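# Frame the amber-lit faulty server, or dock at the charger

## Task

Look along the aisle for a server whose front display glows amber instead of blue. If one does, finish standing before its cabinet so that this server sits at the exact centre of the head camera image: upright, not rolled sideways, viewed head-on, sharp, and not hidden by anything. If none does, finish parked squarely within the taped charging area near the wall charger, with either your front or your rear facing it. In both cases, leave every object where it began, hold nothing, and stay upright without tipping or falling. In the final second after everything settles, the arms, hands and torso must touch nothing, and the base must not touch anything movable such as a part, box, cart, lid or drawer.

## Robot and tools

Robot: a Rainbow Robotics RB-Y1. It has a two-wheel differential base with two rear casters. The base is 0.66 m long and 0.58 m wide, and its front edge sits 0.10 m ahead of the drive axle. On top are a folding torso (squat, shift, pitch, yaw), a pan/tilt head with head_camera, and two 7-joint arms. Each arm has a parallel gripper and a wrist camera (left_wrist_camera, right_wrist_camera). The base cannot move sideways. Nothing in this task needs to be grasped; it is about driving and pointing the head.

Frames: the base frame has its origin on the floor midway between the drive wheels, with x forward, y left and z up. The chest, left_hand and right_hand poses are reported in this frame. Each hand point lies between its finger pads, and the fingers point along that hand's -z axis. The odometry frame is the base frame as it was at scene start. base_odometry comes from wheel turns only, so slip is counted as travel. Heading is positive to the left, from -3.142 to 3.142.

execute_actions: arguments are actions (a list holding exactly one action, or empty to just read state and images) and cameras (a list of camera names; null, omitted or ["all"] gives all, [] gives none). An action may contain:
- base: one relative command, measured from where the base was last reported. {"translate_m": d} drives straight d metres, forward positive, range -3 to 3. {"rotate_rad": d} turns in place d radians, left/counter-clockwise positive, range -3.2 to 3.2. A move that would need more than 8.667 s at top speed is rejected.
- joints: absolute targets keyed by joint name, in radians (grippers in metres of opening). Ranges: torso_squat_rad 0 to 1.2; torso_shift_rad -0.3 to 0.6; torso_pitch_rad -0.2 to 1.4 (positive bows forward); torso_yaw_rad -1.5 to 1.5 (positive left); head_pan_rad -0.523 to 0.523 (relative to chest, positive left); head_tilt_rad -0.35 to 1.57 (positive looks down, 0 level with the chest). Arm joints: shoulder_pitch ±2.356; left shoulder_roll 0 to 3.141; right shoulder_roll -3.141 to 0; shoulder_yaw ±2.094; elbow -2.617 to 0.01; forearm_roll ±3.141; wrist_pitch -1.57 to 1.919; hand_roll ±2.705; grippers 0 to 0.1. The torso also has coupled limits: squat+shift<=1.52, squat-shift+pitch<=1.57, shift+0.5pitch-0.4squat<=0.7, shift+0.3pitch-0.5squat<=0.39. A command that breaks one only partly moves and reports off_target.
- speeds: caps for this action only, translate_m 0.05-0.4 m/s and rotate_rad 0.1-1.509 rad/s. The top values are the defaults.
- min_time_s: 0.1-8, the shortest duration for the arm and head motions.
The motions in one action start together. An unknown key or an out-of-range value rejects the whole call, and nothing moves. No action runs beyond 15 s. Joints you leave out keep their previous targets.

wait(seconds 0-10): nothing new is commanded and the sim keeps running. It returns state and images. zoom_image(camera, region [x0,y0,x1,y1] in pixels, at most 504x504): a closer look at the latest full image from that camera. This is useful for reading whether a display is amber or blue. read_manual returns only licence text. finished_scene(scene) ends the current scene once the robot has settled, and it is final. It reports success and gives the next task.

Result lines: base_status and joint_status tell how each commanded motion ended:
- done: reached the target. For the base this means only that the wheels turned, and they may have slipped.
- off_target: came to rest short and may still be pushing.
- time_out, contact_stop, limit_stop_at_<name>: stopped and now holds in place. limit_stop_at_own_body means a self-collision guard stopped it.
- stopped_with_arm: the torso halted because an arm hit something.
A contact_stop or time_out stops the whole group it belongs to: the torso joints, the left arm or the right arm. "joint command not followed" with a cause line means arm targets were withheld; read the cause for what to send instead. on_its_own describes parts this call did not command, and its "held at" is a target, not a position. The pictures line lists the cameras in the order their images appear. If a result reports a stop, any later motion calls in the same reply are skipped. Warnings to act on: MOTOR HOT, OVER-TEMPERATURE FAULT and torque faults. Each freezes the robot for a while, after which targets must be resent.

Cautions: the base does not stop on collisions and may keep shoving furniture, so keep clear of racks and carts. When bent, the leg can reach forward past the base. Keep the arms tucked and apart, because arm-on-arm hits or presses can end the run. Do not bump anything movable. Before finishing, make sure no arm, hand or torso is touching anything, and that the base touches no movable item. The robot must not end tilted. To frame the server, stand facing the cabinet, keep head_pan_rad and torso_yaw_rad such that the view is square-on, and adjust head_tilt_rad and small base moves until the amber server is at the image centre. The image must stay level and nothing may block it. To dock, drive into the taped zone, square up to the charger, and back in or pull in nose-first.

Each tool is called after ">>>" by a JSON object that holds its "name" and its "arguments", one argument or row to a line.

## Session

>>> {"name": "execute_actions", "arguments": {
  "actions": [],
  "cameras": ["head_camera"]
}}

Scene clock: 0.00 s.
base_odometry: x=+0.000 y=+0.000 heading=+0.000 (m, m, rad; odometry frame)
base_status: not commanded
joint_positions: torso_squat_rad=+0.350 torso_shift_rad=+0.000 torso_pitch_rad=+0.001 torso_yaw_rad=+0.000 left_shoulder_pitch_rad=-0.040 left_shoulder_roll_rad=+0.030 left_shoulder_yaw_rad=-0.024 left_elbow_rad=-0.243 left_forearm_roll_rad=-0.031 left_wrist_pitch_rad=+0.036 left_hand_roll_rad=-0.011 left_gripper_m=+0.100 right_shoulder_pitch_rad=+0.003 right_shoulder_roll_rad=-0.008 right_shoulder_yaw_rad=-0.024 right_elbow_rad=-0.289 right_forearm_roll_rad=+0.031 right_wrist_pitch_rad=+0.044 right_hand_roll_rad=-0.018 right_gripper_m=+0.101 head_pan_rad=+0.000 head_tilt_rad=+0.399
joint_status: not commanded
chest: x=-0.2278 y=-0.0005 z=+1.2476 quat_wxyz=(+1.000, +0.000, +0.001, +0.000) (m; base frame)
left_hand: x=-0.0898 y=+0.2382 z=+0.5750 quat_wxyz=(+0.992, +0.016, -0.121, -0.041) (m; base frame)
right_hand: x=-0.1005 y=-0.2298 z=+0.5732 quat_wxyz=(+0.993, -0.007, -0.120, -0.005) (m; base frame)
pictures: head_camera
Images, in order (width x height): head_camera 896x504.

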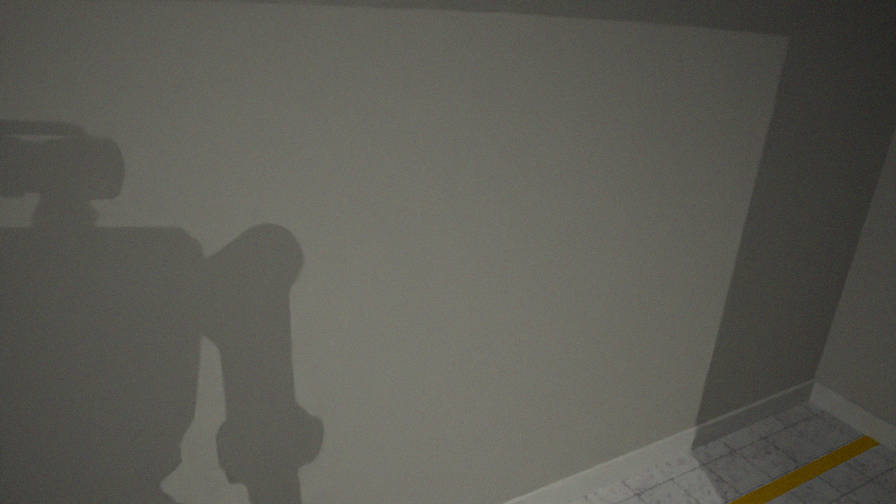

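>>> {"name": "execute_actions", "arguments": {
  "actions": [
    {"joints": {"head_pan_rad": -0.52, "head_tilt_rad": 0.35}}
  ],
  "cameras": ["head_camera"]
}}

Scene clock: 1.57 s.
base_odometry: x=+0.000 y=+0.000 heading=+0.000 (m, m, rad; odometry frame)
base_status: not commanded
joint_positions: torso_squat_rad=+0.350 torso_shift_rad=+0.000 torso_pitch_rad=+0.001 torso_yaw_rad=+0.000 left_shoulder_pitch_rad=-0.040 left_shoulder_roll_rad=+0.030 left_shoulder_yaw_rad=-0.024 left_elbow_rad=-0.243 left_forearm_roll_rad=-0.031 left_wrist_pitch_rad=+0.036 left_hand_roll_rad=-0.011 left_gripper_m=+0.100 right_shoulder_pitch_rad=+0.003 right_shoulder_roll_rad=-0.008 right_shoulder_yaw_rad=-0.024 right_elbow_rad=-0.289 right_forearm_roll_rad=+0.031 right_wrist_pitch_rad=+0.044 right_hand_roll_rad=-0.018 right_gripper_m=+0.101 head_pan_rad=-0.520 head_tilt_rad=+0.350
joint_status: all done
chest: x=-0.2278 y=-0.0005 z=+1.2476 quat_wxyz=(+1.000, +0.000, +0.001, +0.000) (m; base frame)
left_hand: x=-0.0898 y=+0.2382 z=+0.5750 quat_wxyz=(+0.992, +0.016, -0.121, -0.041) (m; base frame)
right_hand: x=-0.1005 y=-0.2298 z=+0.5732 quat_wxyz=(+0.993, -0.007, -0.120, -0.005) (m; base frame)
pictures: head_camera
Images, in order (width x height): head_camera 896x504.

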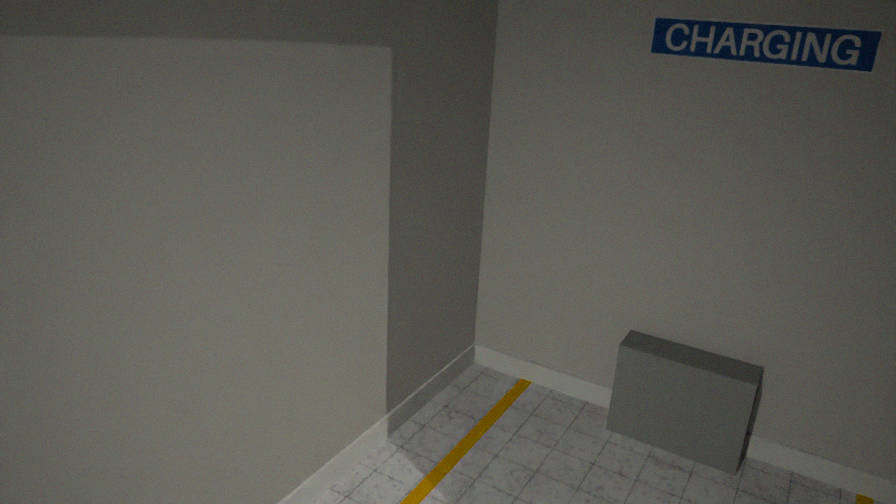

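>>> {"name": "execute_actions", "arguments": {
  "actions": [
    {"base": {"rotate_rad": -2.72}, "joints": {"head_pan_rad": 0.0, "head_tilt_rad": 0.1}}
  ],
  "cameras": ["head_camera"]
}}

Scene clock: 9.00 s.
base_odometry: x=+0.000 y=+0.000 heading=-2.719 (m, m, rad; odometry frame)
base_status: done
joint_positions: torso_squat_rad=+0.350 torso_shift_rad=+0.000 torso_pitch_rad=+0.001 torso_yaw_rad=+0.000 left_shoulder_pitch_rad=-0.040 left_shoulder_roll_rad=+0.030 left_shoulder_yaw_rad=-0.024 left_elbow_rad=-0.243 left_forearm_roll_rad=-0.031 left_wrist_pitch_rad=+0.036 left_hand_roll_rad=-0.011 left_gripper_m=+0.100 right_shoulder_pitch_rad=+0.003 right_shoulder_roll_rad=-0.008 right_shoulder_yaw_rad=-0.024 right_elbow_rad=-0.289 right_forearm_roll_rad=+0.031 right_wrist_pitch_rad=+0.044 right_hand_roll_rad=-0.018 right_gripper_m=+0.101 head_pan_rad=+0.000 head_tilt_rad=+0.100
joint_status: all done
chest: x=-0.2279 y=-0.0004 z=+1.2476 quat_wxyz=(+1.000, +0.000, +0.001, +0.000) (m; base frame)
left_hand: x=-0.0898 y=+0.2382 z=+0.5750 quat_wxyz=(+0.992, +0.016, -0.121, -0.041) (m; base frame)
right_hand: x=-0.1005 y=-0.2298 z=+0.5732 quat_wxyz=(+0.993, -0.007, -0.120, -0.005) (m; base frame)
pictures: head_camera
Images, in order (width x height): head_camera 896x504.

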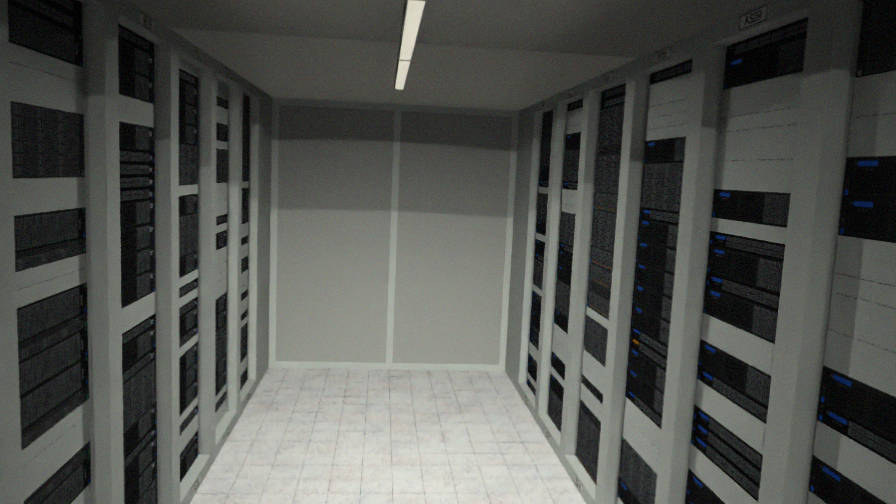

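>>> {"name": "zoom_image", "arguments": {
  "camera": "head_camera",
  "region": [520, 180, 720, 420]
}}

Region (520, 180, 720, 420) of head_camera's 896x504 image, scaled by 2.100, with more detail than that image has.

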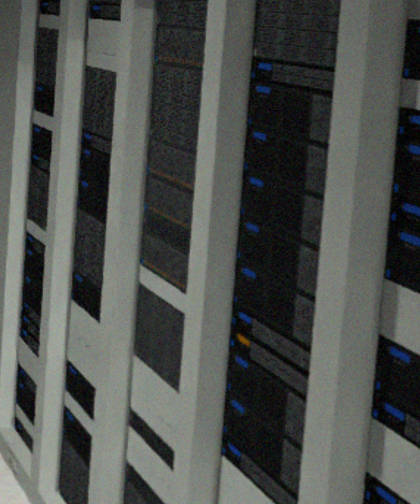

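>>> {"name": "execute_actions", "arguments": {
  "actions": [
    {"base": {"rotate_rad": 0.11}}
  ],
  "cameras": ["head_camera"]
}}

Scene clock: 17.73 s.
base_odometry: x=+0.000 y=+0.000 heading=-2.610 (m, m, rad; odometry frame)
base_status: done
joint_positions: torso_squat_rad=+0.350 torso_shift_rad=+0.000 torso_pitch_rad=+0.001 torso_yaw_rad=+0.000 left_shoulder_pitch_rad=-0.040 left_shoulder_roll_rad=+0.030 left_shoulder_yaw_rad=-0.024 left_elbow_rad=-0.243 left_forearm_roll_rad=-0.031 left_wrist_pitch_rad=+0.036 left_hand_roll_rad=-0.011 left_gripper_m=+0.100 right_shoulder_pitch_rad=+0.003 right_shoulder_roll_rad=-0.008 right_shoulder_yaw_rad=-0.024 right_elbow_rad=-0.289 right_forearm_roll_rad=+0.031 right_wrist_pitch_rad=+0.044 right_hand_roll_rad=-0.018 right_gripper_m=+0.101 head_pan_rad=+0.000 head_tilt_rad=+0.100
joint_status: not commanded
chest: x=-0.2278 y=-0.0005 z=+1.2476 quat_wxyz=(+1.000, +0.000, +0.001, +0.000) (m; base frame)
left_hand: x=-0.0898 y=+0.2382 z=+0.5750 quat_wxyz=(+0.992, +0.016, -0.121, -0.041) (m; base frame)
right_hand: x=-0.1005 y=-0.2298 z=+0.5732 quat_wxyz=(+0.993, -0.007, -0.120, -0.005) (m; base frame)
pictures: head_camera
Images, in order (width x height): head_camera 896x504.

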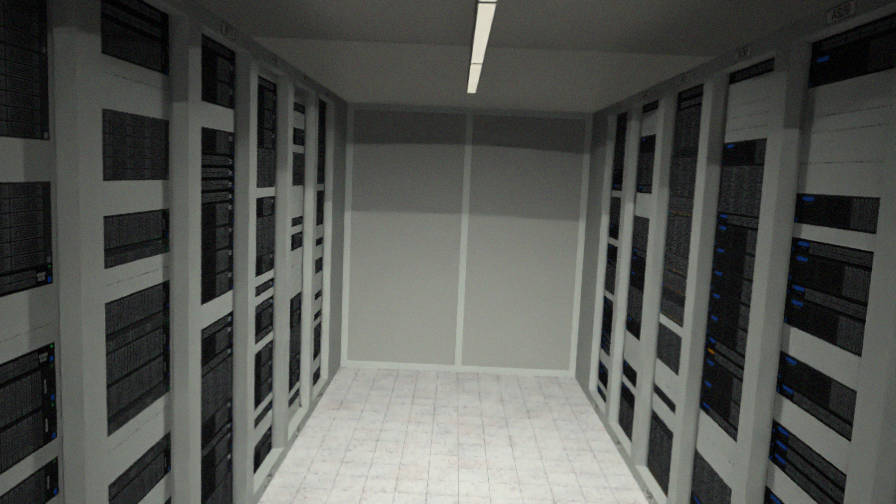

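>>> {"name": "zoom_image", "arguments": {
  "camera": "head_camera",
  "region": [640, 250, 800, 450]
}}

Region (640, 250, 800, 450) of head_camera's 896x504 image, scaled by 2.520, with more detail than that image has; it fills the left 403 columns of this view, and the rest is white.

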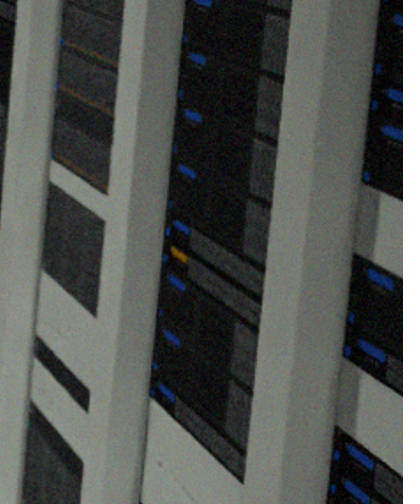

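>>> {"name": "execute_actions", "arguments": {
  "actions": [
    {"base": {"translate_m": 2.31}, "joints": {"torso_squat_rad": 0.75, "torso_shift_rad": -0.3, "torso_pitch_rad": -0.2, "head_tilt_rad": 0.5}}
  ],
  "cameras": []
}}

>>> {"name": "execute_actions", "arguments": {
  "actions": [
    {"base": {"rotate_rad": -1.571}, "joints": {"head_tilt_rad": 0.53}}
  ],
  "cameras": ["head_camera"]
}}

Scene clock: 30.17 s.
base_odometry: x=-1.993 y=-1.169 heading=-2.612 (m, m, rad; odometry frame)
base_status: done
joint_positions: torso_squat_rad=+0.750 torso_shift_rad=-0.300 torso_pitch_rad=-0.199 torso_yaw_rad=+0.000 left_shoulder_pitch_rad=-0.040 left_shoulder_roll_rad=+0.030 left_shoulder_yaw_rad=-0.024 left_elbow_rad=-0.243 left_forearm_roll_rad=-0.031 left_wrist_pitch_rad=+0.036 left_hand_roll_rad=-0.011 left_gripper_m=+0.100 right_shoulder_pitch_rad=+0.003 right_shoulder_roll_rad=-0.008 right_shoulder_yaw_rad=-0.024 right_elbow_rad=-0.289 right_forearm_roll_rad=+0.031 right_wrist_pitch_rad=+0.044 right_hand_roll_rad=-0.018 right_gripper_m=+0.101 head_pan_rad=+0.000 head_tilt_rad=+0.500
joint_status: all done
joint sent to its limit — the command would take torso_pitch_rad past its lower limit, so that joint was sent only as far as its limit.
chest: x=-0.4405 y=-0.0004 z=+1.0731 quat_wxyz=(+0.995, +0.000, -0.099, +0.000) (m; base frame)
left_hand: x=-0.1716 y=+0.2383 z=+0.4414 quat_wxyz=(+0.975, +0.020, -0.220, -0.039) (m; base frame)
right_hand: x=-0.1817 y=-0.2297 z=+0.4375 quat_wxyz=(+0.976, -0.006, -0.219, -0.006) (m; base frame)
pictures: none
No camera images: the call's "cameras" was empty. Leave "cameras" out to get every camera's image.

Scene clock: 34.43 s.
base_odometry: x=-1.993 y=-1.169 heading=+2.101 (m, m, rad; odometry frame)
base_status: done
joint_positions: torso_squat_rad=+0.750 torso_shift_rad=-0.300 torso_pitch_rad=-0.199 torso_yaw_rad=+0.000 left_shoulder_pitch_rad=-0.040 left_shoulder_roll_rad=+0.030 left_shoulder_yaw_rad=-0.024 left_elbow_rad=-0.243 left_forearm_roll_rad=-0.031 left_wrist_pitch_rad=+0.036 left_hand_roll_rad=-0.011 left_gripper_m=+0.100 right_shoulder_pitch_rad=+0.003 right_shoulder_roll_rad=-0.008 right_shoulder_yaw_rad=-0.024 right_elbow_rad=-0.289 right_forearm_roll_rad=+0.031 right_wrist_pitch_rad=+0.044 right_hand_roll_rad=-0.018 right_gripper_m=+0.101 head_pan_rad=+0.000 head_tilt_rad=+0.530
joint_status: all done
chest: x=-0.4406 y=-0.0004 z=+1.0731 quat_wxyz=(+0.995, +0.000, -0.099, +0.000) (m; base frame)
left_hand: x=-0.1716 y=+0.2383 z=+0.4413 quat_wxyz=(+0.975, +0.020, -0.220, -0.039) (m; base frame)
right_hand: x=-0.1818 y=-0.2297 z=+0.4375 quat_wxyz=(+0.976, -0.006, -0.219, -0.006) (m; base frame)
pictures: head_camera
Images, in order (width x height): head_camera 896x504.

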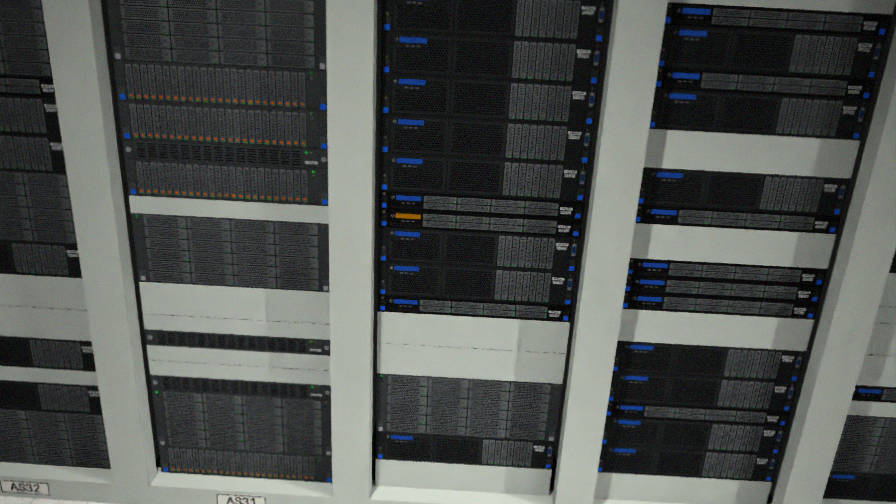

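>>> {"name": "zoom_image", "arguments": {
  "camera": "head_camera",
  "region": [370, 170, 600, 280]
}}

Region (370, 170, 600, 280) of head_camera's 896x504 image, scaled by 2.191, with more detail than that image has; it fills the top 241 rows of this view, and the rest is white.

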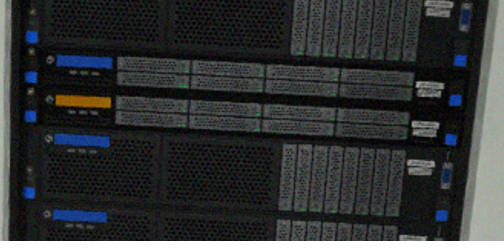

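>>> {"name": "execute_actions", "arguments": {
  "actions": [
    {"joints": {"head_pan_rad": -0.055, "head_tilt_rad": 0.485}}
  ],
  "cameras": ["head_camera"]
}}

Scene clock: 36.20 s.
base_odometry: x=-1.993 y=-1.169 heading=+2.101 (m, m, rad; odometry frame)
base_status: not commanded
joint_positions: torso_squat_rad=+0.750 torso_shift_rad=-0.300 torso_pitch_rad=-0.199 torso_yaw_rad=+0.000 left_shoulder_pitch_rad=-0.040 left_shoulder_roll_rad=+0.030 left_shoulder_yaw_rad=-0.024 left_elbow_rad=-0.243 left_forearm_roll_rad=-0.031 left_wrist_pitch_rad=+0.036 left_hand_roll_rad=-0.011 left_gripper_m=+0.100 right_shoulder_pitch_rad=+0.003 right_shoulder_roll_rad=-0.008 right_shoulder_yaw_rad=-0.024 right_elbow_rad=-0.289 right_forearm_roll_rad=+0.031 right_wrist_pitch_rad=+0.044 right_hand_roll_rad=-0.018 right_gripper_m=+0.101 head_pan_rad=-0.055 head_tilt_rad=+0.485
joint_status: all done
chest: x=-0.4406 y=-0.0004 z=+1.0731 quat_wxyz=(+0.995, +0.000, -0.099, +0.000) (m; base frame)
left_hand: x=-0.1716 y=+0.2383 z=+0.4413 quat_wxyz=(+0.975, +0.020, -0.220, -0.039) (m; base frame)
right_hand: x=-0.1818 y=-0.2297 z=+0.4375 quat_wxyz=(+0.976, -0.006, -0.219, -0.006) (m; base frame)
pictures: head_camera
Images, in order (width x height): head_camera 896x504.

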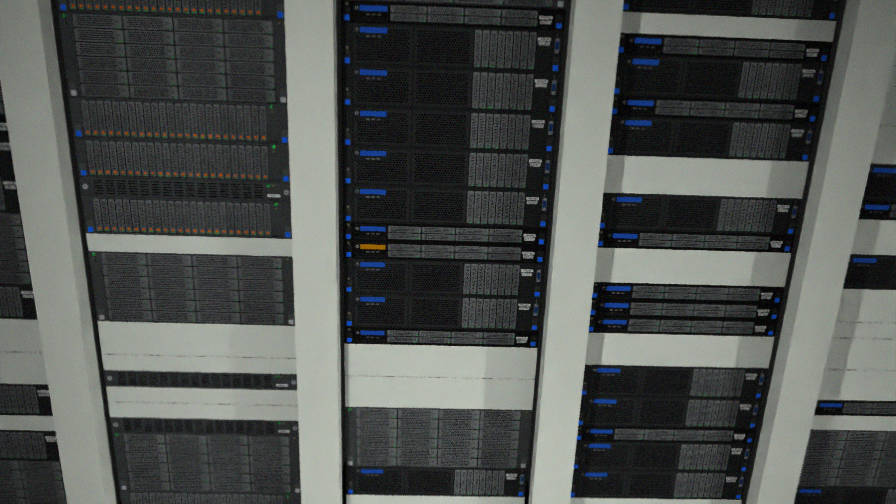

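>>> {"name": "zoom_image", "arguments": {
  "camera": "head_camera",
  "region": [388, 222, 508, 282]
}}

Region (388, 222, 508, 282) of head_camera's 896x504 image, scaled by 4.200, with more detail than that image has.

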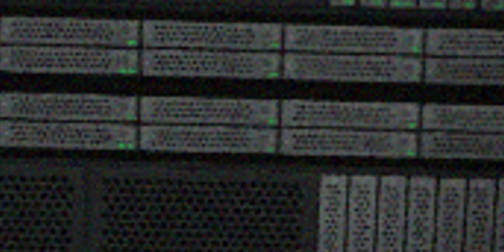

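The amber server in this scene is a thin one, and it now sits in the middle of the picture with about 7 pixels of margin above and below. I'll end scene 2.

>>> {"name": "finished_scene", "arguments": {
  "scene": 2
}}

The scene is finished: the task was done.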